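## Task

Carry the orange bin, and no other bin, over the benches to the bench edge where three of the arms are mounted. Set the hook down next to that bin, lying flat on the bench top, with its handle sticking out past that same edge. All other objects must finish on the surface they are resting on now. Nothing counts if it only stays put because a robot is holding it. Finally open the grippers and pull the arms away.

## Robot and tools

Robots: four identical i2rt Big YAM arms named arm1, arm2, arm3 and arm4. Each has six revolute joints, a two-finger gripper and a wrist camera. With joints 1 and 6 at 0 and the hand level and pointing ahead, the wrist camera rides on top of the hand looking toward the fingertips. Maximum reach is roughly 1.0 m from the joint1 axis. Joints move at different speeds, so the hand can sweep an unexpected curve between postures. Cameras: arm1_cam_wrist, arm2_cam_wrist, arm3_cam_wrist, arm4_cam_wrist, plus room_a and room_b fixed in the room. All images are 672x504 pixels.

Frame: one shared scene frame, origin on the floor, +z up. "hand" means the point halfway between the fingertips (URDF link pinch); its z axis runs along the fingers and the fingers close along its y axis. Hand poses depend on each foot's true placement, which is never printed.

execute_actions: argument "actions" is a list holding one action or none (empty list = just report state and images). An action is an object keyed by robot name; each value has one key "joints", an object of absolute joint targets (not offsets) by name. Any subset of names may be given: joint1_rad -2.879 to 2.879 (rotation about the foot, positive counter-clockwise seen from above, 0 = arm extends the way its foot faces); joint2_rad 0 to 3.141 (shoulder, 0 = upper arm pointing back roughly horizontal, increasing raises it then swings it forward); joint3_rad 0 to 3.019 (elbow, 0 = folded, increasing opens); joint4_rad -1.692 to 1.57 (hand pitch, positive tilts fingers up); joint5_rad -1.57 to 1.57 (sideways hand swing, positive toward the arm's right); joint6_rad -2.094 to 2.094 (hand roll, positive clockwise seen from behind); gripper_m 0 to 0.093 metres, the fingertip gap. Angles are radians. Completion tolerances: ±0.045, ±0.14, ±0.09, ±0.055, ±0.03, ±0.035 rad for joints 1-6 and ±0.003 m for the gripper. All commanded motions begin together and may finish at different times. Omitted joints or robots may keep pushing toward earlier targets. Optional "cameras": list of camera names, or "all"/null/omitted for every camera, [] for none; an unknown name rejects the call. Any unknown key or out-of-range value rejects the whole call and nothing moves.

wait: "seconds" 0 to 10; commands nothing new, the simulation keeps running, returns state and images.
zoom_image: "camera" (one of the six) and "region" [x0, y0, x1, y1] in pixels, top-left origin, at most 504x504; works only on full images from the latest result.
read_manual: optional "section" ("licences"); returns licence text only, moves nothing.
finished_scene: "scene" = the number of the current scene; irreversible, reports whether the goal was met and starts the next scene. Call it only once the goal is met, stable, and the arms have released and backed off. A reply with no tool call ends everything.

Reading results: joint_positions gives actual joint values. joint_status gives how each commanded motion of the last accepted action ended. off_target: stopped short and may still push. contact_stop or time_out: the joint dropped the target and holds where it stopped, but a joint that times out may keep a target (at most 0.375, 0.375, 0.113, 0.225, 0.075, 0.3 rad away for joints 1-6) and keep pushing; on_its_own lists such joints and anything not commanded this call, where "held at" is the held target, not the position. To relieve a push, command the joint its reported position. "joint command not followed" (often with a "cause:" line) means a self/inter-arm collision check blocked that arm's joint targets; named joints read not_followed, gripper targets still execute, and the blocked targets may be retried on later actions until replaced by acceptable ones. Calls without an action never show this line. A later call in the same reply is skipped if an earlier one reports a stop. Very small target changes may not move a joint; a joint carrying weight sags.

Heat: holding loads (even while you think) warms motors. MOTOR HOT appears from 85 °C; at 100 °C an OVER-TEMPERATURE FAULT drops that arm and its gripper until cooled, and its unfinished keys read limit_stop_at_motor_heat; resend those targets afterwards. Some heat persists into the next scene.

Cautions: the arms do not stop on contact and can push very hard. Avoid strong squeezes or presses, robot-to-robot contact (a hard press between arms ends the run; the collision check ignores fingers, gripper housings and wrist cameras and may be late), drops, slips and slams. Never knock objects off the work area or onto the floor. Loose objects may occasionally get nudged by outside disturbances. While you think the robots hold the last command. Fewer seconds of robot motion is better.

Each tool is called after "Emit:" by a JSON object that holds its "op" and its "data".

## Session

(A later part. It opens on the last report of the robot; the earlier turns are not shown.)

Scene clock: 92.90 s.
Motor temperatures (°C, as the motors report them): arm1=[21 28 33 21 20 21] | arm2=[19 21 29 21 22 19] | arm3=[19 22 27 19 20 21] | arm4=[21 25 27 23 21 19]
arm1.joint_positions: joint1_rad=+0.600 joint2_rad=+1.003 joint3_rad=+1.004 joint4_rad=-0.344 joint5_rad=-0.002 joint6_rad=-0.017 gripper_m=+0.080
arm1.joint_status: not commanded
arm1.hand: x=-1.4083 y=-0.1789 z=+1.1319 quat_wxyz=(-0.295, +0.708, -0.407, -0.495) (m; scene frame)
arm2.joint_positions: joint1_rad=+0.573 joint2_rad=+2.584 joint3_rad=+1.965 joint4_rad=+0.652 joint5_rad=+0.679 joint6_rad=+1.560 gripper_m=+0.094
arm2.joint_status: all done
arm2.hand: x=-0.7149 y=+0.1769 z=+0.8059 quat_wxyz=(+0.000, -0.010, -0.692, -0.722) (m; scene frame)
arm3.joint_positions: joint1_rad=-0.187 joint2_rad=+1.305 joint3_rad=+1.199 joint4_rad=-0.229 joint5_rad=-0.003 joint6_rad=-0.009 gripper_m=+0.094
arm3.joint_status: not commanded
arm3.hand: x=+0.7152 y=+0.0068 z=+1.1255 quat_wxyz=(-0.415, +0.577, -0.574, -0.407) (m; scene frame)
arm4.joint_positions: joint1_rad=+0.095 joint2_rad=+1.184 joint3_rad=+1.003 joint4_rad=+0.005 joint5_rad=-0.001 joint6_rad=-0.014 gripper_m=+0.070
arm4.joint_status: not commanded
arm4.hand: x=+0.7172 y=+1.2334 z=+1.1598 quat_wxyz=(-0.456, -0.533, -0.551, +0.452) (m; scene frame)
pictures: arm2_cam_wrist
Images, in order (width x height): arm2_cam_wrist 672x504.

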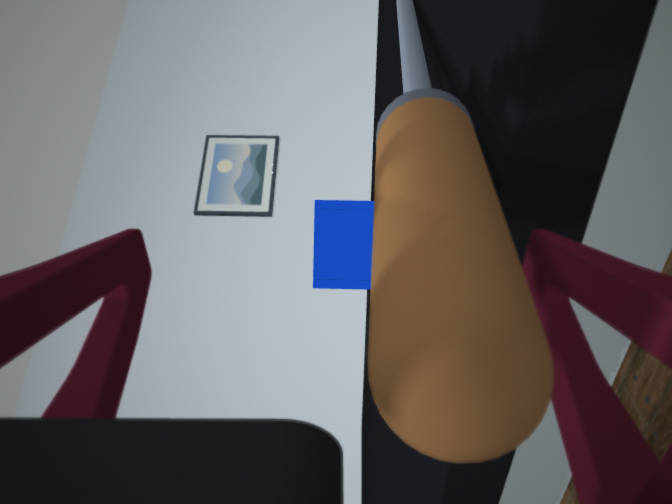

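Emit:
{"op": "execute_actions", "data": {"actions": [{"arm2":{"joints":{"joint2_rad":2.605,"joint4_rad":0.62,"joint5_rad":0.715}}}], "cameras": ["arm2_cam_wrist"]}}

Scene clock: 100.03 s.
Motor temperatures (°C, as the motors report them): arm1=[21 27 32 21 20 21] | arm2=[19 22 29 21 22 19] | arm3=[19 22 28 19 20 21] | arm4=[21 24 27 23 21 19]
arm1.joint_positions: joint1_rad=+0.600 joint2_rad=+1.003 joint3_rad=+1.004 joint4_rad=-0.344 joint5_rad=-0.002 joint6_rad=-0.017 gripper_m=+0.080
arm1.joint_status: not commanded
arm1.hand: x=-1.4083 y=-0.1789 z=+1.1319 quat_wxyz=(-0.295, +0.708, -0.407, -0.495) (m; scene frame)
arm2.joint_positions: joint1_rad=+0.573 joint2_rad=+2.585 joint3_rad=+1.965 joint4_rad=+0.636 joint5_rad=+0.712 joint6_rad=+1.560 gripper_m=+0.094
arm2.joint_status: all done
arm2.hand: x=-0.7092 y=+0.1768 z=+0.8020 quat_wxyz=(-0.015, -0.019, -0.697, -0.717) (m; scene frame)
arm3.joint_positions: joint1_rad=-0.187 joint2_rad=+1.305 joint3_rad=+1.199 joint4_rad=-0.229 joint5_rad=-0.003 joint6_rad=-0.009 gripper_m=+0.094
arm3.joint_status: not commanded
arm3.hand: x=+0.7152 y=+0.0068 z=+1.1255 quat_wxyz=(-0.415, +0.577, -0.574, -0.407) (m; scene frame)
arm4.joint_positions: joint1_rad=+0.095 joint2_rad=+1.184 joint3_rad=+1.003 joint4_rad=+0.005 joint5_rad=-0.001 joint6_rad=-0.014 gripper_m=+0.070
arm4.joint_status: not commanded
arm4.hand: x=+0.7172 y=+1.2334 z=+1.1598 quat_wxyz=(-0.456, -0.533, -0.551, +0.452) (m; scene frame)
pictures: arm2_cam_wrist
Images, in order (width x height): arm2_cam_wrist 672x504.

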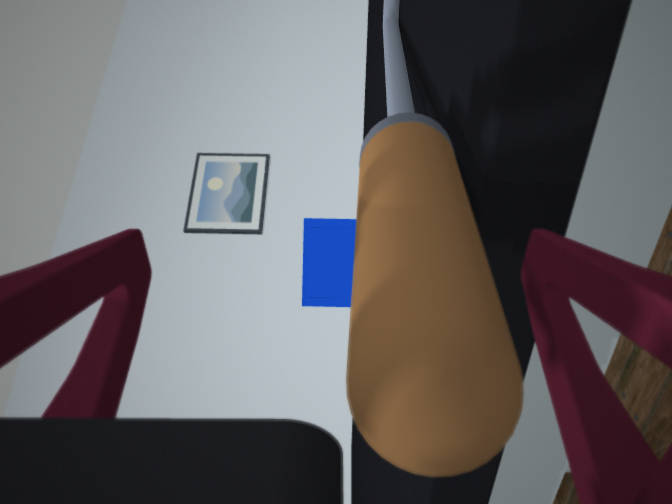

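Closing will simply lift the handle a little.

Emit:
{"op": "execute_actions", "data": {"actions": [{"arm2":{"joints":{"joint2_rad":2.585,"gripper_m":0.0}}}], "cameras": ["arm2_cam_wrist"]}}

Emit:
{"op": "execute_actions", "data": {"actions": [{"arm2":{"joints":{"joint2_rad":2.2,"joint3_rad":1.6}},"arm3":{"joints":{"joint1_rad":-0.3}}}], "cameras": ["arm2_cam_wrist","room_b"]}}

Scene clock: 103.30 s.
Motor temperatures (°C, as the motors report them): arm1=[21 26 32 21 20 21] | arm2=[19 23 29 21 22 19] | arm3=[19 22 28 19 20 21] | arm4=[21 24 27 23 21 19]
arm1.joint_positions: joint1_rad=+0.600 joint2_rad=+1.003 joint3_rad=+1.004 joint4_rad=-0.344 joint5_rad=-0.002 joint6_rad=-0.017 gripper_m=+0.080
arm1.joint_status: not commanded
arm1.hand: x=-1.4083 y=-0.1789 z=+1.1319 quat_wxyz=(-0.295, +0.708, -0.407, -0.495) (m; scene frame)
arm2.joint_positions: joint1_rad=+0.573 joint2_rad=+2.589 joint3_rad=+1.965 joint4_rad=+0.623 joint5_rad=+0.714 joint6_rad=+1.560 gripper_m=+0.030
arm2.joint_status: gripper_m off_target (ended at +0.030, target +0.000); the others done
arm2.hand: x=-0.7088 y=+0.1766 z=+0.7958 quat_wxyz=(-0.019, -0.016, -0.701, -0.712) (m; scene frame)
arm3.joint_positions: joint1_rad=-0.187 joint2_rad=+1.305 joint3_rad=+1.199 joint4_rad=-0.229 joint5_rad=-0.003 joint6_rad=-0.009 gripper_m=+0.094
arm3.joint_status: not commanded
arm3.hand: x=+0.7152 y=+0.0068 z=+1.1255 quat_wxyz=(-0.415, +0.577, -0.574, -0.407) (m; scene frame)
arm4.joint_positions: joint1_rad=+0.095 joint2_rad=+1.184 joint3_rad=+1.003 joint4_rad=+0.005 joint5_rad=-0.001 joint6_rad=-0.014 gripper_m=+0.070
arm4.joint_status: not commanded
arm4.hand: x=+0.7172 y=+1.2334 z=+1.1598 quat_wxyz=(-0.456, -0.533, -0.551, +0.452) (m; scene frame)
pictures: arm2_cam_wrist
Images, in order (width x height): arm2_cam_wrist 672x504.

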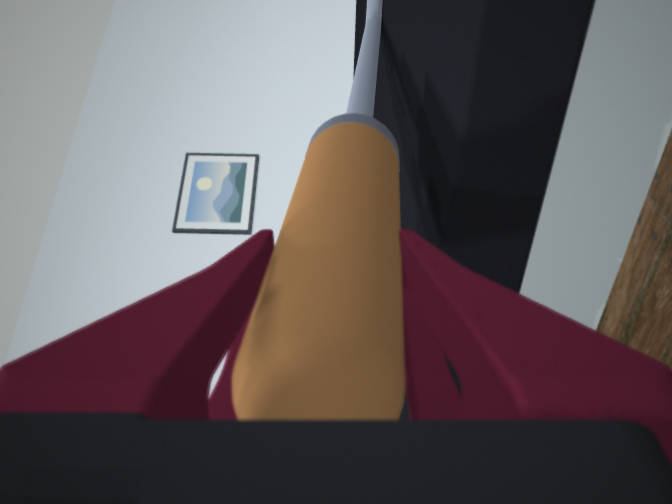

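Scene clock: 104.67 s.
Motor temperatures (°C, as the motors report them): arm1=[21 26 32 21 20 21] | arm2=[19 23 29 21 22 19] | arm3=[19 22 28 19 20 21] | arm4=[21 24 27 23 21 19]
arm1.joint_positions: joint1_rad=+0.600 joint2_rad=+1.003 joint3_rad=+1.004 joint4_rad=-0.344 joint5_rad=-0.002 joint6_rad=-0.017 gripper_m=+0.080
arm1.joint_status: not commanded
arm1.hand: x=-1.4083 y=-0.1789 z=+1.1319 quat_wxyz=(-0.295, +0.708, -0.407, -0.495) (m; scene frame)
arm2.joint_positions: joint1_rad=+0.573 joint2_rad=+2.240 joint3_rad=+1.578 joint4_rad=+0.607 joint5_rad=+0.715 joint6_rad=+1.562 gripper_m=+0.029
arm2.joint_status: all done
arm2.hand: x=-0.6597 y=+0.1128 z=+0.8856 quat_wxyz=(-0.032, -0.004, -0.716, -0.697) (m; scene frame)
arm3.joint_positions: joint1_rad=-0.306 joint2_rad=+1.305 joint3_rad=+1.199 joint4_rad=-0.229 joint5_rad=-0.002 joint6_rad=-0.008 gripper_m=+0.094
arm3.joint_status: all done
arm3.hand: x=+0.7863 y=+0.0018 z=+1.1257 quat_wxyz=(-0.439, +0.541, -0.608, -0.382) (m; scene frame)
arm4.joint_positions: joint1_rad=+0.095 joint2_rad=+1.184 joint3_rad=+1.003 joint4_rad=+0.005 joint5_rad=-0.001 joint6_rad=-0.014 gripper_m=+0.070
arm4.joint_status: not commanded
arm4.hand: x=+0.7172 y=+1.2334 z=+1.1598 quat_wxyz=(-0.456, -0.533, -0.551, +0.452) (m; scene frame)
pictures: arm2_cam_wrist, room_b
Images, in order (width x height): arm2_cam_wrist 672x504, room_b 672x504.

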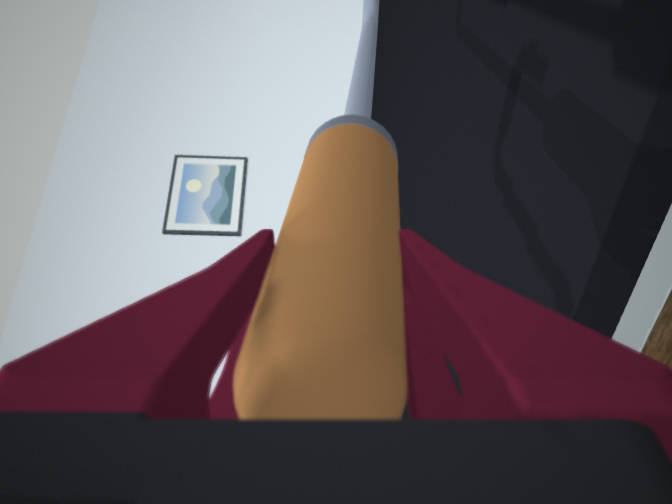

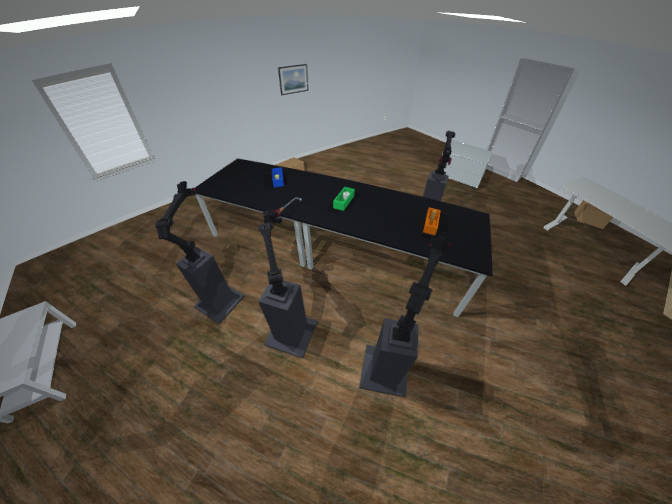

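Emit:
{"op": "execute_actions", "data": {"actions": [{"arm2":{"joints":{"joint1_rad":0.2,"joint2_rad":1.95,"joint4_rad":0.55,"joint5_rad":0.3}}}], "cameras": []}}

Emit:
{"op": "execute_actions", "data": {"actions": [{"arm2":{"joints":{"joint1_rad":-0.79,"joint2_rad":2.0,"joint5_rad":-0.689}}}], "cameras": ["room_b"]}}

Emit:
{"op": "execute_actions", "data": {"actions": [{"arm2":{"joints":{"joint2_rad":2.43,"joint3_rad":1.9,"joint4_rad":0.7}}}], "cameras": ["arm2_cam_wrist","room_b"]}}

Scene clock: 110.40 s.
Motor temperatures (°C, as the motors report them): arm1=[21 25 32 21 20 21] | arm2=[19 23 29 21 22 19] | arm3=[19 22 28 19 20 21] | arm4=[21 23 27 23 21 19]
arm1.joint_positions: joint1_rad=+0.600 joint2_rad=+1.003 joint3_rad=+1.004 joint4_rad=-0.344 joint5_rad=-0.002 joint6_rad=-0.017 gripper_m=+0.080
arm1.joint_status: not commanded
arm1.hand: x=-1.4083 y=-0.1789 z=+1.1319 quat_wxyz=(-0.295, +0.708, -0.407, -0.495) (m; scene frame)
arm2.joint_positions: joint1_rad=+0.203 joint2_rad=+1.979 joint3_rad=+1.557 joint4_rad=+0.521 joint5_rad=+0.301 joint6_rad=+1.581 gripper_m=+0.029
arm2.joint_status: all done
arm2.hand: x=-0.4346 y=+0.1985 z=+1.0647 quat_wxyz=(+0.014, -0.018, -0.667, -0.745) (m; scene frame)
arm3.joint_positions: joint1_rad=-0.306 joint2_rad=+1.305 joint3_rad=+1.199 joint4_rad=-0.229 joint5_rad=-0.002 joint6_rad=-0.008 gripper_m=+0.094
arm3.joint_status: not commanded
arm3.hand: x=+0.7863 y=+0.0018 z=+1.1257 quat_wxyz=(-0.439, +0.541, -0.608, -0.382) (m; scene frame)
arm4.joint_positions: joint1_rad=+0.095 joint2_rad=+1.184 joint3_rad=+1.003 joint4_rad=+0.005 joint5_rad=-0.001 joint6_rad=-0.014 gripper_m=+0.070
arm4.joint_status: not commanded
arm4.hand: x=+0.7172 y=+1.2334 z=+1.1598 quat_wxyz=(-0.456, -0.533, -0.551, +0.452) (m; scene frame)
pictures: none
No camera images: the call's "cameras" was empty. Leave "cameras" out to get every camera's image.

Scene clock: 112.70 s.
Motor temperatures (°C, as the motors report them): arm1=[21 25 32 21 20 21] | arm2=[19 23 30 21 22 19] | arm3=[19 22 28 19 20 21] | arm4=[21 23 27 23 21 19]
arm1.joint_positions: joint1_rad=+0.600 joint2_rad=+1.003 joint3_rad=+1.004 joint4_rad=-0.344 joint5_rad=-0.002 joint6_rad=-0.017 gripper_m=+0.080
arm1.joint_status: not commanded
arm1.hand: x=-1.4083 y=-0.1789 z=+1.1319 quat_wxyz=(-0.295, +0.708, -0.407, -0.495) (m; scene frame)
arm2.joint_positions: joint1_rad=-0.791 joint2_rad=+2.046 joint3_rad=+1.557 joint4_rad=+0.521 joint5_rad=-0.689 joint6_rad=+1.582 gripper_m=+0.029
arm2.joint_status: all done
arm2.hand: x=+0.1857 y=+0.0816 z=+1.0047 quat_wxyz=(-0.005, -0.002, -0.693, -0.721) (m; scene frame)
arm3.joint_positions: joint1_rad=-0.306 joint2_rad=+1.305 joint3_rad=+1.199 joint4_rad=-0.229 joint5_rad=-0.002 joint6_rad=-0.008 gripper_m=+0.094
arm3.joint_status: not commanded
arm3.hand: x=+0.7863 y=+0.0018 z=+1.1257 quat_wxyz=(-0.439, +0.541, -0.608, -0.382) (m; scene frame)
arm4.joint_positions: joint1_rad=+0.095 joint2_rad=+1.184 joint3_rad=+1.003 joint4_rad=+0.005 joint5_rad=-0.001 joint6_rad=-0.014 gripper_m=+0.070
arm4.joint_status: not commanded
arm4.hand: x=+0.7172 y=+1.2334 z=+1.1598 quat_wxyz=(-0.456, -0.533, -0.551, +0.452) (m; scene frame)
pictures: room_b
Images, in order (width x height): room_b 672x504.

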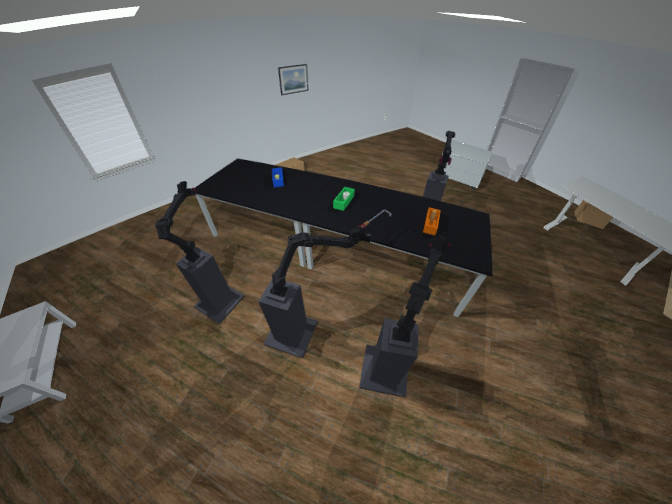

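Scene clock: 114.30 s.
Motor temperatures (°C, as the motors report them): arm1=[21 25 32 21 20 21] | arm2=[19 24 30 21 22 19] | arm3=[19 22 28 19 20 21] | arm4=[21 23 27 23 21 19]
arm1.joint_positions: joint1_rad=+0.600 joint2_rad=+1.003 joint3_rad=+1.004 joint4_rad=-0.344 joint5_rad=-0.002 joint6_rad=-0.017 gripper_m=+0.080
arm1.joint_status: not commanded
arm1.hand: x=-1.4083 y=-0.1789 z=+1.1319 quat_wxyz=(-0.295, +0.708, -0.407, -0.495) (m; scene frame)
arm2.joint_positions: joint1_rad=-0.791 joint2_rad=+2.499 joint3_rad=+1.834 joint4_rad=+0.663 joint5_rad=-0.689 joint6_rad=+1.580 gripper_m=+0.029
arm2.joint_status: all done
arm2.hand: x=+0.2320 y=+0.1411 z=+0.8093 quat_wxyz=(+0.002, -0.009, -0.702, -0.712) (m; scene frame)
arm3.joint_positions: joint1_rad=-0.306 joint2_rad=+1.305 joint3_rad=+1.199 joint4_rad=-0.229 joint5_rad=-0.002 joint6_rad=-0.008 gripper_m=+0.094
arm3.joint_status: not commanded
arm3.hand: x=+0.7863 y=+0.0018 z=+1.1257 quat_wxyz=(-0.439, +0.541, -0.608, -0.382) (m; scene frame)
arm4.joint_positions: joint1_rad=+0.095 joint2_rad=+1.184 joint3_rad=+1.003 joint4_rad=+0.005 joint5_rad=-0.001 joint6_rad=-0.014 gripper_m=+0.070
arm4.joint_status: not commanded
arm4.hand: x=+0.7172 y=+1.2334 z=+1.1598 quat_wxyz=(-0.456, -0.533, -0.551, +0.452) (m; scene frame)
pictures: arm2_cam_wrist, room_b
Images, in order (width x height): arm2_cam_wrist 672x504, room_b 672x504.

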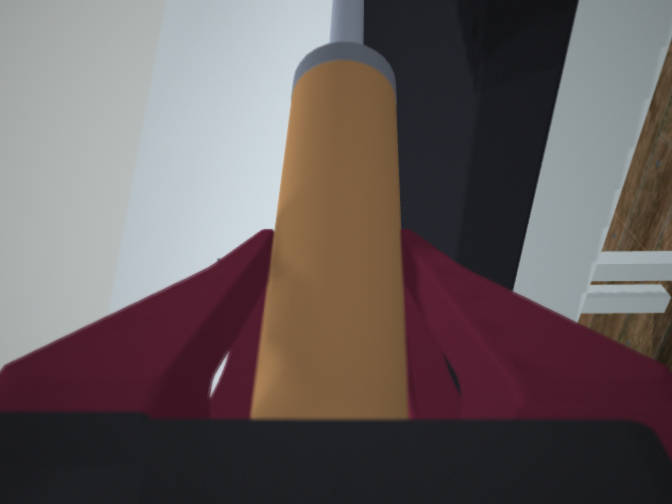

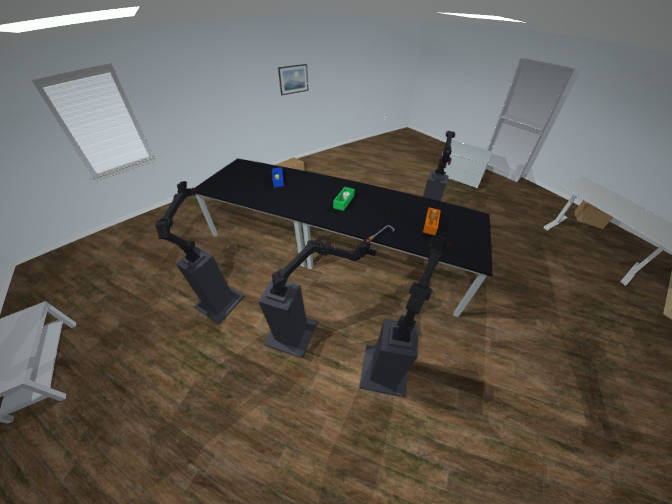

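Emit:
{"op": "execute_actions", "data": {"actions": [{"arm2":{"joints":{"joint1_rad":-0.817,"joint2_rad":2.62,"joint3_rad":2.29,"joint4_rad":0.5,"joint5_rad":-1.115}}}], "cameras": ["arm2_cam_wrist","room_b","room_a"]}}

Emit:
{"op": "zoom_image", "data": {"camera": "room_b", "region": [320, 180, 480, 300]}}

Scene clock: 118.37 s.
Motor temperatures (°C, as the motors report them): arm1=[21 25 32 21 20 21] | arm2=[19 24 31 21 22 19] | arm3=[19 22 28 19 20 21] | arm4=[21 23 27 23 21 19]
arm1.joint_positions: joint1_rad=+0.600 joint2_rad=+1.003 joint3_rad=+1.004 joint4_rad=-0.344 joint5_rad=-0.002 joint6_rad=-0.017 gripper_m=+0.080
arm1.joint_status: not commanded
arm1.hand: x=-1.4083 y=-0.1789 z=+1.1319 quat_wxyz=(-0.295, +0.708, -0.407, -0.495) (m; scene frame)
arm2.joint_positions: joint1_rad=-0.818 joint2_rad=+2.664 joint3_rad=+2.217 joint4_rad=+0.490 joint5_rad=-1.115 joint6_rad=+1.582 gripper_m=+0.029
arm2.joint_status: all done
arm2.hand: x=+0.2251 y=+0.1652 z=+0.8285 quat_wxyz=(+0.129, +0.144, -0.679, -0.708) (m; scene frame)
arm3.joint_positions: joint1_rad=-0.306 joint2_rad=+1.305 joint3_rad=+1.199 joint4_rad=-0.229 joint5_rad=-0.002 joint6_rad=-0.008 gripper_m=+0.094
arm3.joint_status: not commanded
arm3.hand: x=+0.7863 y=+0.0018 z=+1.1257 quat_wxyz=(-0.439, +0.541, -0.608, -0.382) (m; scene frame)
arm4.joint_positions: joint1_rad=+0.095 joint2_rad=+1.184 joint3_rad=+1.003 joint4_rad=+0.005 joint5_rad=-0.001 joint6_rad=-0.014 gripper_m=+0.070
arm4.joint_status: not commanded
arm4.hand: x=+0.7172 y=+1.2334 z=+1.1598 quat_wxyz=(-0.456, -0.533, -0.551, +0.452) (m; scene frame)
pictures: arm2_cam_wrist, room_a, room_b
Images, in order (width x height): arm2_cam_wrist 672x504, room_a 672x504, room_b 672x504.

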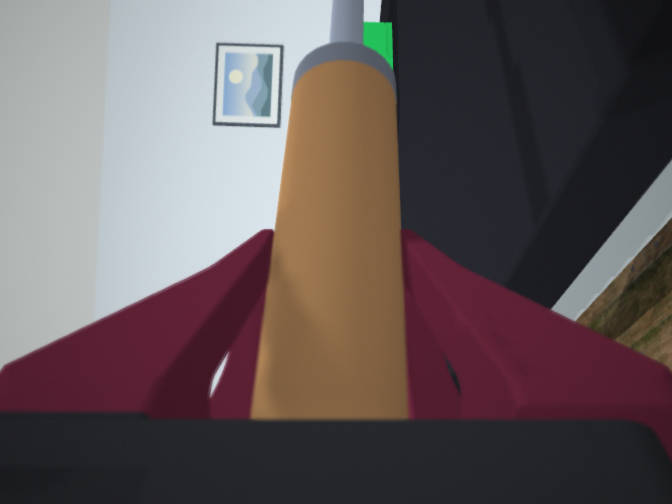

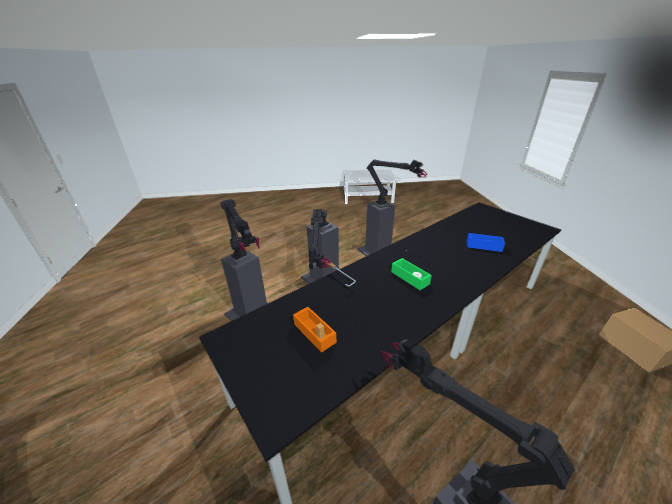

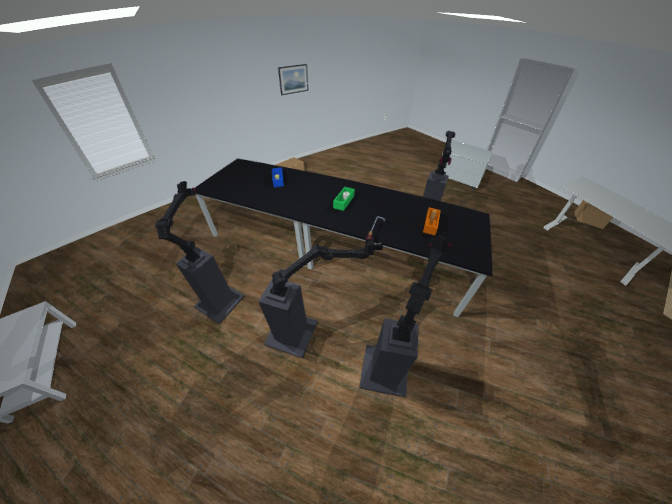

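Region (320, 180, 480, 300) of room_b's 672x504 image, scaled by 3.150, with more detail than that image has; it fills the top 378 rows of this view, and the rest is white.

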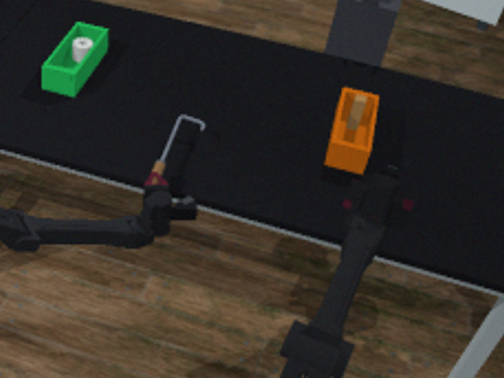

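Emit:
{"op": "execute_actions", "data": {"actions": [{"arm2":{"joints":{"joint2_rad":2.66}}}], "cameras": ["arm2_cam_wrist"]}}

Scene clock: 120.93 s.
Motor temperatures (°C, as the motors report them): arm1=[21 25 32 21 20 21] | arm2=[19 25 32 21 22 19] | arm3=[19 22 28 19 20 21] | arm4=[21 23 27 23 21 19]
arm1.joint_positions: joint1_rad=+0.600 joint2_rad=+1.003 joint3_rad=+1.004 joint4_rad=-0.344 joint5_rad=-0.002 joint6_rad=-0.017 gripper_m=+0.080
arm1.joint_status: not commanded
arm1.hand: x=-1.4083 y=-0.1789 z=+1.1319 quat_wxyz=(-0.295, +0.708, -0.407, -0.495) (m; scene frame)
arm2.joint_positions: joint1_rad=-0.818 joint2_rad=+2.687 joint3_rad=+2.217 joint4_rad=+0.490 joint5_rad=-1.115 joint6_rad=+1.582 gripper_m=+0.029
arm2.joint_status: all done
arm2.hand: x=+0.2242 y=+0.1646 z=+0.8081 quat_wxyz=(+0.136, +0.138, -0.684, -0.703) (m; scene frame)
arm3.joint_positions: joint1_rad=-0.306 joint2_rad=+1.305 joint3_rad=+1.199 joint4_rad=-0.229 joint5_rad=-0.002 joint6_rad=-0.008 gripper_m=+0.094
arm3.joint_status: not commanded
arm3.hand: x=+0.7863 y=+0.0018 z=+1.1257 quat_wxyz=(-0.439, +0.541, -0.608, -0.382) (m; scene frame)
arm4.joint_positions: joint1_rad=+0.095 joint2_rad=+1.184 joint3_rad=+1.003 joint4_rad=+0.005 joint5_rad=-0.001 joint6_rad=-0.014 gripper_m=+0.070
arm4.joint_status: not commanded
arm4.hand: x=+0.7172 y=+1.2334 z=+1.1598 quat_wxyz=(-0.456, -0.533, -0.551, +0.452) (m; scene frame)
pictures: arm2_cam_wrist
Images, in order (width x height): arm2_cam_wrist 672x504.

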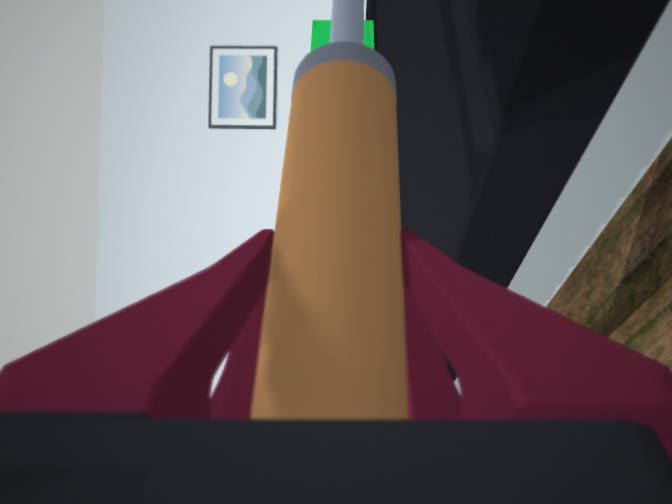

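Emit:
{"op": "execute_actions", "data": {"actions": [{"arm2":{"joints":{"joint2_rad":2.69}}}], "cameras": []}}

Emit:
{"op": "execute_actions", "data": {"actions": [{"arm2":{"joints":{"gripper_m":0.093}}}], "cameras": ["arm2_cam_wrist"]}}

Scene clock: 123.63 s.
Motor temperatures (°C, as the motors report them): arm1=[21 24 32 21 20 21] | arm2=[19 25 33 21 22 19] | arm3=[19 22 28 19 20 21] | arm4=[21 23 27 23 21 19]
arm1.joint_positions: joint1_rad=+0.600 joint2_rad=+1.003 joint3_rad=+1.004 joint4_rad=-0.344 joint5_rad=-0.002 joint6_rad=-0.017 gripper_m=+0.080
arm1.joint_status: not commanded
arm1.hand: x=-1.4083 y=-0.1789 z=+1.1319 quat_wxyz=(-0.295, +0.708, -0.407, -0.495) (m; scene frame)
arm2.joint_positions: joint1_rad=-0.818 joint2_rad=+2.711 joint3_rad=+2.220 joint4_rad=+0.490 joint5_rad=-1.115 joint6_rad=+1.575 gripper_m=+0.029
arm2.joint_status: all done
arm2.hand: x=+0.2232 y=+0.1639 z=+0.7894 quat_wxyz=(+0.139, +0.134, -0.688, -0.699) (m; scene frame)
arm3.joint_positions: joint1_rad=-0.306 joint2_rad=+1.305 joint3_rad=+1.199 joint4_rad=-0.229 joint5_rad=-0.002 joint6_rad=-0.008 gripper_m=+0.094
arm3.joint_status: not commanded
arm3.hand: x=+0.7863 y=+0.0018 z=+1.1257 quat_wxyz=(-0.439, +0.541, -0.608, -0.382) (m; scene frame)
arm4.joint_positions: joint1_rad=+0.095 joint2_rad=+1.184 joint3_rad=+1.003 joint4_rad=+0.005 joint5_rad=-0.001 joint6_rad=-0.014 gripper_m=+0.070
arm4.joint_status: not commanded
arm4.hand: x=+0.7172 y=+1.2334 z=+1.1598 quat_wxyz=(-0.456, -0.533, -0.551, +0.452) (m; scene frame)
pictures: none
No camera images: the call's "cameras" was empty. Leave "cameras" out to get every camera's image.

Scene clock: 124.37 s.
Motor temperatures (°C, as the motors report them): arm1=[21 24 32 21 20 21] | arm2=[19 25 33 21 22 19] | arm3=[19 22 28 19 20 21] | arm4=[21 23 27 23 21 19]
arm1.joint_positions: joint1_rad=+0.600 joint2_rad=+1.003 joint3_rad=+1.004 joint4_rad=-0.344 joint5_rad=-0.002 joint6_rad=-0.017 gripper_m=+0.080
arm1.joint_status: not commanded
arm1.hand: x=-1.4083 y=-0.1789 z=+1.1319 quat_wxyz=(-0.295, +0.708, -0.407, -0.495) (m; scene frame)
arm2.joint_positions: joint1_rad=-0.818 joint2_rad=+2.711 joint3_rad=+2.242 joint4_rad=+0.490 joint5_rad=-1.115 joint6_rad=+1.575 gripper_m=+0.093
arm2.joint_status: all done
arm2.hand: x=+0.2259 y=+0.1667 z=+0.8004 quat_wxyz=(+0.133, +0.140, -0.683, -0.704) (m; scene frame)
arm3.joint_positions: joint1_rad=-0.306 joint2_rad=+1.305 joint3_rad=+1.199 joint4_rad=-0.229 joint5_rad=-0.002 joint6_rad=-0.008 gripper_m=+0.094
arm3.joint_status: not commanded
arm3.hand: x=+0.7863 y=+0.0018 z=+1.1257 quat_wxyz=(-0.439, +0.541, -0.608, -0.382) (m; scene frame)
arm4.joint_positions: joint1_rad=+0.095 joint2_rad=+1.184 joint3_rad=+1.003 joint4_rad=+0.005 joint5_rad=-0.001 joint6_rad=-0.014 gripper_m=+0.070
arm4.joint_status: not commanded
arm4.hand: x=+0.7172 y=+1.2334 z=+1.1598 quat_wxyz=(-0.456, -0.533, -0.551, +0.452) (m; scene frame)
pictures: arm2_cam_wrist
Images, in order (width x height): arm2_cam_wrist 672x504.

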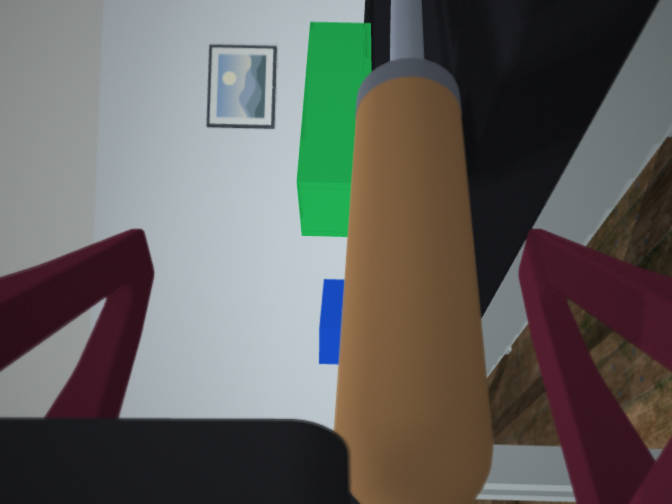

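Emit:
{"op": "execute_actions", "data": {"actions": [{"arm2":{"joints":{"joint1_rad":-1.02,"joint3_rad":2.24}},"arm3":{"joints":{"joint4_rad":0.5,"joint5_rad":0.75}}}], "cameras": []}}

Emit:
{"op": "execute_actions", "data": {"actions": [{"arm2":{"joints":{"joint2_rad":1.0,"joint3_rad":0.6,"joint5_rad":-0.8}}}], "cameras": ["room_b"]}}

Scene clock: 129.27 s.
Motor temperatures (°C, as the motors report them): arm1=[21 24 32 21 20 21] | arm2=[19 25 32 21 22 19] | arm3=[19 22 28 19 20 21] | arm4=[21 23 27 23 21 19]
arm1.joint_positions: joint1_rad=+0.600 joint2_rad=+1.003 joint3_rad=+1.004 joint4_rad=-0.344 joint5_rad=-0.002 joint6_rad=-0.017 gripper_m=+0.080
arm1.joint_status: not commanded
arm1.hand: x=-1.4083 y=-0.1789 z=+1.1319 quat_wxyz=(-0.295, +0.708, -0.407, -0.495) (m; scene frame)
arm2.joint_positions: joint1_rad=-1.013 joint2_rad=+2.711 joint3_rad=+2.242 joint4_rad=+0.490 joint5_rad=-1.114 joint6_rad=+1.575 gripper_m=+0.093
arm2.joint_status: all done
arm2.hand: x=+0.3655 y=+0.0603 z=+0.7980 quat_wxyz=(+0.064, +0.072, -0.694, -0.713) (m; scene frame)
arm3.joint_positions: joint1_rad=-0.305 joint2_rad=+1.305 joint3_rad=+1.199 joint4_rad=+0.473 joint5_rad=+0.745 joint6_rad=-0.008 gripper_m=+0.094
arm3.joint_status: all done
arm3.hand: x=+0.8956 y=-0.0586 z=+1.2787 quat_wxyz=(-0.716, +0.124, -0.591, -0.351) (m; scene frame)
arm4.joint_positions: joint1_rad=+0.095 joint2_rad=+1.184 joint3_rad=+1.003 joint4_rad=+0.005 joint5_rad=-0.001 joint6_rad=-0.014 gripper_m=+0.070
arm4.joint_status: not commanded
arm4.hand: x=+0.7172 y=+1.2334 z=+1.1598 quat_wxyz=(-0.456, -0.533, -0.551, +0.452) (m; scene frame)
pictures: none
No camera images: the call's "cameras" was empty. Leave "cameras" out to get every camera's image.

Scene clock: 131.17 s.
Motor temperatures (°C, as the motors report them): arm1=[21 24 32 21 20 21] | arm2=[19 25 32 21 22 19] | arm3=[19 22 28 19 20 21] | arm4=[21 23 27 23 21 19]
arm1.joint_positions: joint1_rad=+0.600 joint2_rad=+1.003 joint3_rad=+1.004 joint4_rad=-0.344 joint5_rad=-0.002 joint6_rad=-0.017 gripper_m=+0.080
arm1.joint_status: not commanded
arm1.hand: x=-1.4083 y=-0.1789 z=+1.1319 quat_wxyz=(-0.295, +0.708, -0.407, -0.495) (m; scene frame)
arm2.joint_positions: joint1_rad=-1.013 joint2_rad=+1.003 joint3_rad=+0.597 joint4_rad=+0.491 joint5_rad=-0.800 joint6_rad=+1.575 gripper_m=+0.093
arm2.joint_status: all done
arm2.hand: x=+0.0149 y=-0.2504 z=+1.0893 quat_wxyz=(-0.063, -0.024, -0.680, -0.731) (m; scene frame)
arm3.joint_positions: joint1_rad=-0.305 joint2_rad=+1.305 joint3_rad=+1.199 joint4_rad=+0.473 joint5_rad=+0.745 joint6_rad=-0.008 gripper_m=+0.094
arm3.joint_status: not commanded
arm3.hand: x=+0.8956 y=-0.0586 z=+1.2787 quat_wxyz=(-0.716, +0.124, -0.591, -0.351) (m; scene frame)
arm4.joint_positions: joint1_rad=+0.095 joint2_rad=+1.184 joint3_rad=+1.003 joint4_rad=+0.005 joint5_rad=-0.001 joint6_rad=-0.014 gripper_m=+0.070
arm4.joint_status: not commanded
arm4.hand: x=+0.7172 y=+1.2334 z=+1.1598 quat_wxyz=(-0.456, -0.533, -0.551, +0.452) (m; scene frame)
pictures: room_b
Images, in order (width x height): room_b 672x504.

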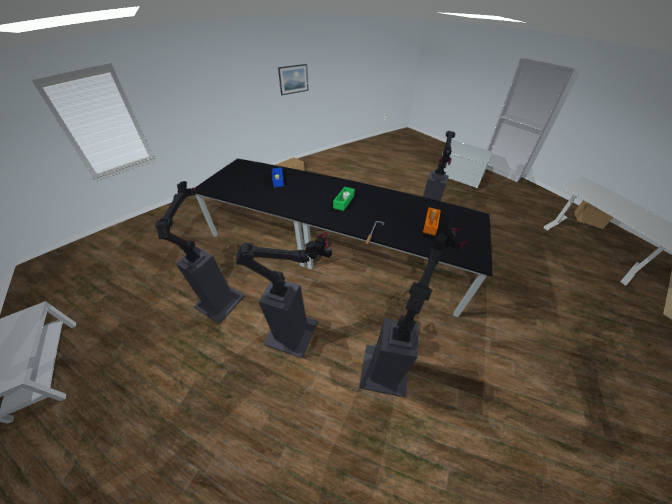

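Emit:
{"op": "execute_actions", "data": {"actions": [{"arm2":{"joints":{"joint1_rad":0.2,"joint5_rad":0,"joint6_rad":0}},"arm3":{"joints":{"joint1_rad":0.524,"joint2_rad":2.37,"joint3_rad":1.85,"joint4_rad":0.57,"joint5_rad":0.70}}}], "cameras": ["arm3_cam_wrist"]}}

Scene clock: 136.00 s.
Motor temperatures (°C, as the motors report them): arm1=[21 24 32 21 20 21] | arm2=[19 24 31 21 22 19] | arm3=[19 22 29 19 20 21] | arm4=[21 23 27 23 21 19]
arm1.joint_positions: joint1_rad=+0.600 joint2_rad=+1.003 joint3_rad=+1.004 joint4_rad=-0.344 joint5_rad=-0.002 joint6_rad=-0.017 gripper_m=+0.080
arm1.joint_status: not commanded
arm1.hand: x=-1.4083 y=-0.1789 z=+1.1319 quat_wxyz=(-0.295, +0.708, -0.407, -0.495) (m; scene frame)
arm2.joint_positions: joint1_rad=+0.198 joint2_rad=+1.003 joint3_rad=+0.597 joint4_rad=+0.491 joint5_rad=-0.003 joint6_rad=+0.012 gripper_m=+0.093
arm2.joint_status: all done
arm2.hand: x=-0.3798 y=-0.1500 z=+1.0974 quat_wxyz=(-0.439, +0.535, -0.403, -0.599) (m; scene frame)
arm3.joint_positions: joint1_rad=+0.522 joint2_rad=+2.392 joint3_rad=+1.798 joint4_rad=+0.553 joint5_rad=+0.699 joint6_rad=-0.008 gripper_m=+0.094
arm3.joint_status: all done
arm3.hand: x=+0.2372 y=+0.1436 z=+0.8485 quat_wxyz=(-0.503, +0.516, -0.497, -0.484) (m; scene frame)
arm4.joint_positions: joint1_rad=+0.095 joint2_rad=+1.184 joint3_rad=+1.003 joint4_rad=+0.005 joint5_rad=-0.001 joint6_rad=-0.014 gripper_m=+0.070
arm4.joint_status: not commanded
arm4.hand: x=+0.7172 y=+1.2334 z=+1.1598 quat_wxyz=(-0.456, -0.533, -0.551, +0.452) (m; scene frame)
pictures: arm3_cam_wrist
Images, in order (width x height): arm3_cam_wrist 672x504.

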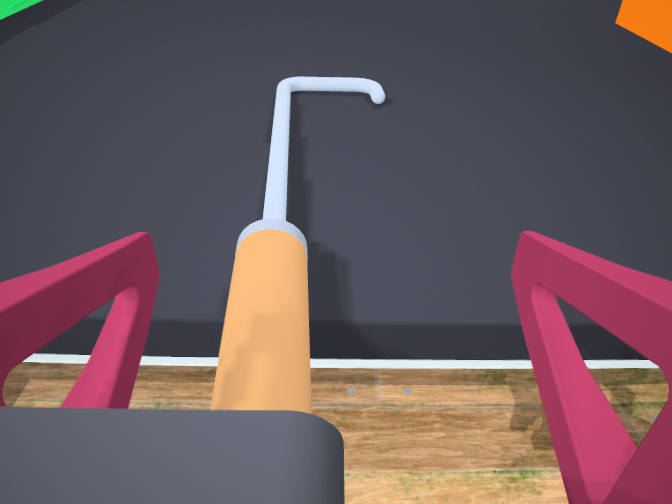

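Emit:
{"op": "execute_actions", "data": {"actions": [{"arm3":{"joints":{"joint1_rad":0.535,"joint2_rad":2.51,"joint3_rad":1.93,"joint4_rad":0.66,"joint5_rad":0.63}}}], "cameras": ["arm3_cam_wrist"]}}

Scene clock: 139.83 s.
Motor temperatures (°C, as the motors report them): arm1=[21 24 32 22 20 21] | arm2=[19 23 30 21 22 19] | arm3=[19 23 29 19 20 21] | arm4=[21 23 27 23 21 19]
arm1.joint_positions: joint1_rad=+0.600 joint2_rad=+1.003 joint3_rad=+1.004 joint4_rad=-0.344 joint5_rad=-0.002 joint6_rad=-0.017 gripper_m=+0.080
arm1.joint_status: not commanded
arm1.hand: x=-1.4083 y=-0.1789 z=+1.1319 quat_wxyz=(-0.295, +0.708, -0.407, -0.495) (m; scene frame)
arm2.joint_positions: joint1_rad=+0.198 joint2_rad=+1.003 joint3_rad=+0.597 joint4_rad=+0.491 joint5_rad=-0.003 joint6_rad=+0.012 gripper_m=+0.093
arm2.joint_status: not commanded
arm2.hand: x=-0.3798 y=-0.1500 z=+1.0974 quat_wxyz=(-0.439, +0.535, -0.403, -0.599) (m; scene frame)
arm3.joint_positions: joint1_rad=+0.530 joint2_rad=+2.491 joint3_rad=+1.891 joint4_rad=+0.637 joint5_rad=+0.634 joint6_rad=-0.008 gripper_m=+0.094
arm3.joint_status: all done
arm3.hand: x=+0.2088 y=+0.1531 z=+0.8293 quat_wxyz=(-0.487, +0.507, -0.475, -0.529) (m; scene frame)
arm4.joint_positions: joint1_rad=+0.095 joint2_rad=+1.184 joint3_rad=+1.003 joint4_rad=+0.005 joint5_rad=-0.001 joint6_rad=-0.014 gripper_m=+0.070
arm4.joint_status: not commanded
arm4.hand: x=+0.7172 y=+1.2334 z=+1.1598 quat_wxyz=(-0.456, -0.533, -0.551, +0.452) (m; scene frame)
pictures: arm3_cam_wrist
Images, in order (width x height): arm3_cam_wrist 672x504.

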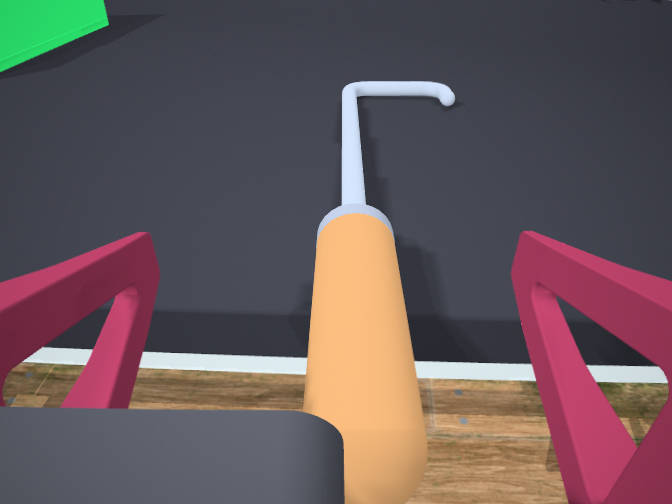

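Emit:
{"op": "execute_actions", "data": {"actions": [{"arm3":{"joints":{"joint2_rad":2.555}}}], "cameras": ["arm3_cam_wrist"]}}

Scene clock: 142.50 s.
Motor temperatures (°C, as the motors report them): arm1=[21 24 32 22 20 21] | arm2=[19 23 30 21 22 19] | arm3=[19 24 29 19 20 21] | arm4=[21 23 27 23 21 19]
arm1.joint_positions: joint1_rad=+0.600 joint2_rad=+1.003 joint3_rad=+1.004 joint4_rad=-0.344 joint5_rad=-0.002 joint6_rad=-0.017 gripper_m=+0.080
arm1.joint_status: not commanded
arm1.hand: x=-1.4083 y=-0.1789 z=+1.1319 quat_wxyz=(-0.295, +0.708, -0.407, -0.495) (m; scene frame)
arm2.joint_positions: joint1_rad=+0.198 joint2_rad=+1.003 joint3_rad=+0.597 joint4_rad=+0.491 joint5_rad=-0.003 joint6_rad=+0.012 gripper_m=+0.093
arm2.joint_status: not commanded
arm2.hand: x=-0.3798 y=-0.1500 z=+1.0974 quat_wxyz=(-0.439, +0.535, -0.403, -0.599) (m; scene frame)
arm3.joint_positions: joint1_rad=+0.530 joint2_rad=+2.528 joint3_rad=+1.891 joint4_rad=+0.637 joint5_rad=+0.634 joint6_rad=-0.008 gripper_m=+0.094
arm3.joint_status: all done
arm3.hand: x=+0.2101 y=+0.1519 z=+0.7971 quat_wxyz=(-0.486, +0.520, -0.477, -0.516) (m; scene frame)
arm4.joint_positions: joint1_rad=+0.095 joint2_rad=+1.184 joint3_rad=+1.003 joint4_rad=+0.005 joint5_rad=-0.001 joint6_rad=-0.014 gripper_m=+0.070
arm4.joint_status: not commanded
arm4.hand: x=+0.7172 y=+1.2334 z=+1.1598 quat_wxyz=(-0.456, -0.533, -0.551, +0.452) (m; scene frame)
pictures: arm3_cam_wrist
Images, in order (width x height): arm3_cam_wrist 672x504.

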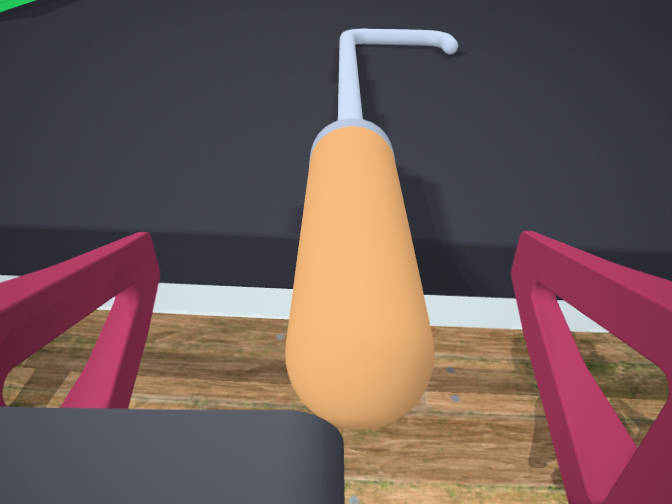

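Emit:
{"op": "execute_actions", "data": {"actions": [{"arm3":{"joints":{"joint1_rad":0.515,"joint4_rad":0.6,"gripper_m":0.0}}}], "cameras": ["arm3_cam_wrist"]}}

Emit:
{"op": "execute_actions", "data": {"actions": [{"arm3":{"joints":{"joint2_rad":2.43,"joint6_rad":1.57}}}], "cameras": ["arm3_cam_wrist","room_a"]}}

Scene clock: 147.00 s.
Motor temperatures (°C, as the motors report them): arm1=[21 24 32 22 20 21] | arm2=[19 22 30 21 22 19] | arm3=[19 24 29 19 20 21] | arm4=[21 23 28 23 21 19]
arm1.joint_positions: joint1_rad=+0.600 joint2_rad=+1.003 joint3_rad=+1.004 joint4_rad=-0.344 joint5_rad=-0.002 joint6_rad=-0.017 gripper_m=+0.080
arm1.joint_status: not commanded
arm1.hand: x=-1.4083 y=-0.1789 z=+1.1319 quat_wxyz=(-0.295, +0.708, -0.407, -0.495) (m; scene frame)
arm2.joint_positions: joint1_rad=+0.198 joint2_rad=+1.003 joint3_rad=+0.597 joint4_rad=+0.491 joint5_rad=-0.003 joint6_rad=+0.012 gripper_m=+0.093
arm2.joint_status: not commanded
arm2.hand: x=-0.3798 y=-0.1500 z=+1.0974 quat_wxyz=(-0.439, +0.535, -0.403, -0.599) (m; scene frame)
arm3.joint_positions: joint1_rad=+0.524 joint2_rad=+2.528 joint3_rad=+1.891 joint4_rad=+0.625 joint5_rad=+0.632 joint6_rad=-0.007 gripper_m=+0.029
arm3.joint_status: gripper_m off_target (ended at +0.029, target +0.000); the others done
arm3.hand: x=+0.2138 y=+0.1546 z=+0.7946 quat_wxyz=(-0.486, +0.523, -0.479, -0.511) (m; scene frame)
arm4.joint_positions: joint1_rad=+0.095 joint2_rad=+1.184 joint3_rad=+1.003 joint4_rad=+0.005 joint5_rad=-0.001 joint6_rad=-0.014 gripper_m=+0.070
arm4.joint_status: not commanded
arm4.hand: x=+0.7172 y=+1.2334 z=+1.1598 quat_wxyz=(-0.456, -0.533, -0.551, +0.452) (m; scene frame)
pictures: arm3_cam_wrist
Images, in order (width x height): arm3_cam_wrist 672x504.

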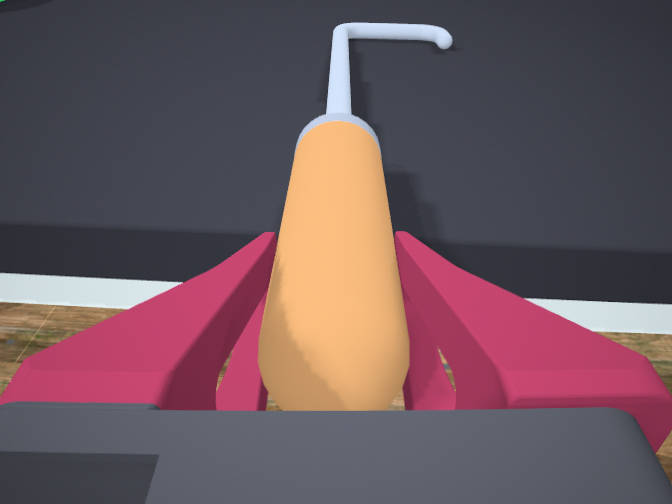

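Scene clock: 149.13 s.
Motor temperatures (°C, as the motors report them): arm1=[21 24 32 22 20 21] | arm2=[19 22 29 21 22 19] | arm3=[19 25 30 19 20 21] | arm4=[21 23 28 23 21 19]
arm1.joint_positions: joint1_rad=+0.600 joint2_rad=+1.003 joint3_rad=+1.004 joint4_rad=-0.344 joint5_rad=-0.002 joint6_rad=-0.017 gripper_m=+0.080
arm1.joint_status: not commanded
arm1.hand: x=-1.4083 y=-0.1789 z=+1.1319 quat_wxyz=(-0.295, +0.708, -0.407, -0.495) (m; scene frame)
arm2.joint_positions: joint1_rad=+0.198 joint2_rad=+1.003 joint3_rad=+0.597 joint4_rad=+0.491 joint5_rad=-0.003 joint6_rad=+0.012 gripper_m=+0.093
arm2.joint_status: not commanded
arm2.hand: x=-0.3798 y=-0.1500 z=+1.0974 quat_wxyz=(-0.439, +0.535, -0.403, -0.599) (m; scene frame)
arm3.joint_positions: joint1_rad=+0.511 joint2_rad=+2.461 joint3_rad=+1.891 joint4_rad=+0.602 joint5_rad=+0.636 joint6_rad=+1.541 gripper_m=+0.029
arm3.joint_status: all done
arm3.hand: x=+0.2224 y=+0.1631 z=+0.8489 quat_wxyz=(+0.014, +0.023, -0.695, -0.718) (m; scene frame)
arm4.joint_positions: joint1_rad=+0.095 joint2_rad=+1.184 joint3_rad=+1.003 joint4_rad=+0.005 joint5_rad=-0.001 joint6_rad=-0.014 gripper_m=+0.070
arm4.joint_status: not commanded
arm4.hand: x=+0.7172 y=+1.2334 z=+1.1598 quat_wxyz=(-0.456, -0.533, -0.551, +0.452) (m; scene frame)
pictures: arm3_cam_wrist, room_a
Images, in order (width x height): arm3_cam_wrist 672x504, room_a 672x504.

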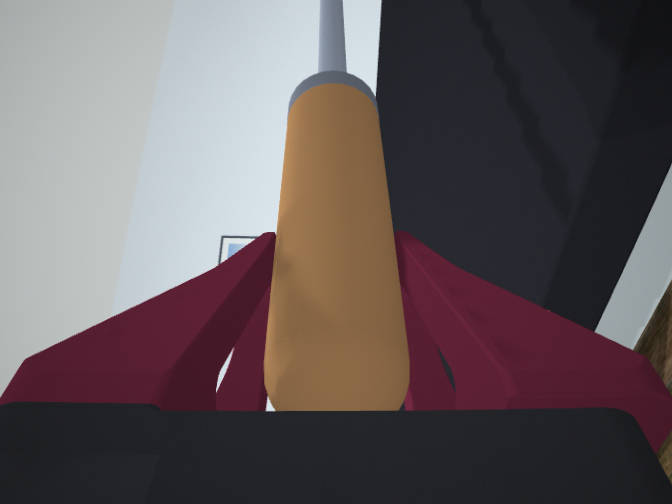

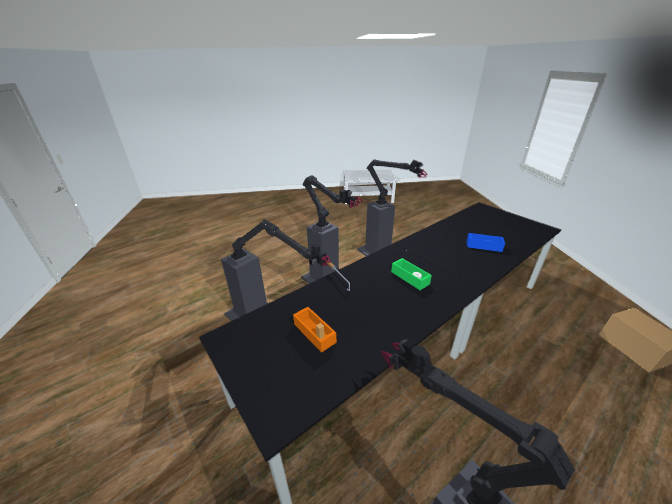

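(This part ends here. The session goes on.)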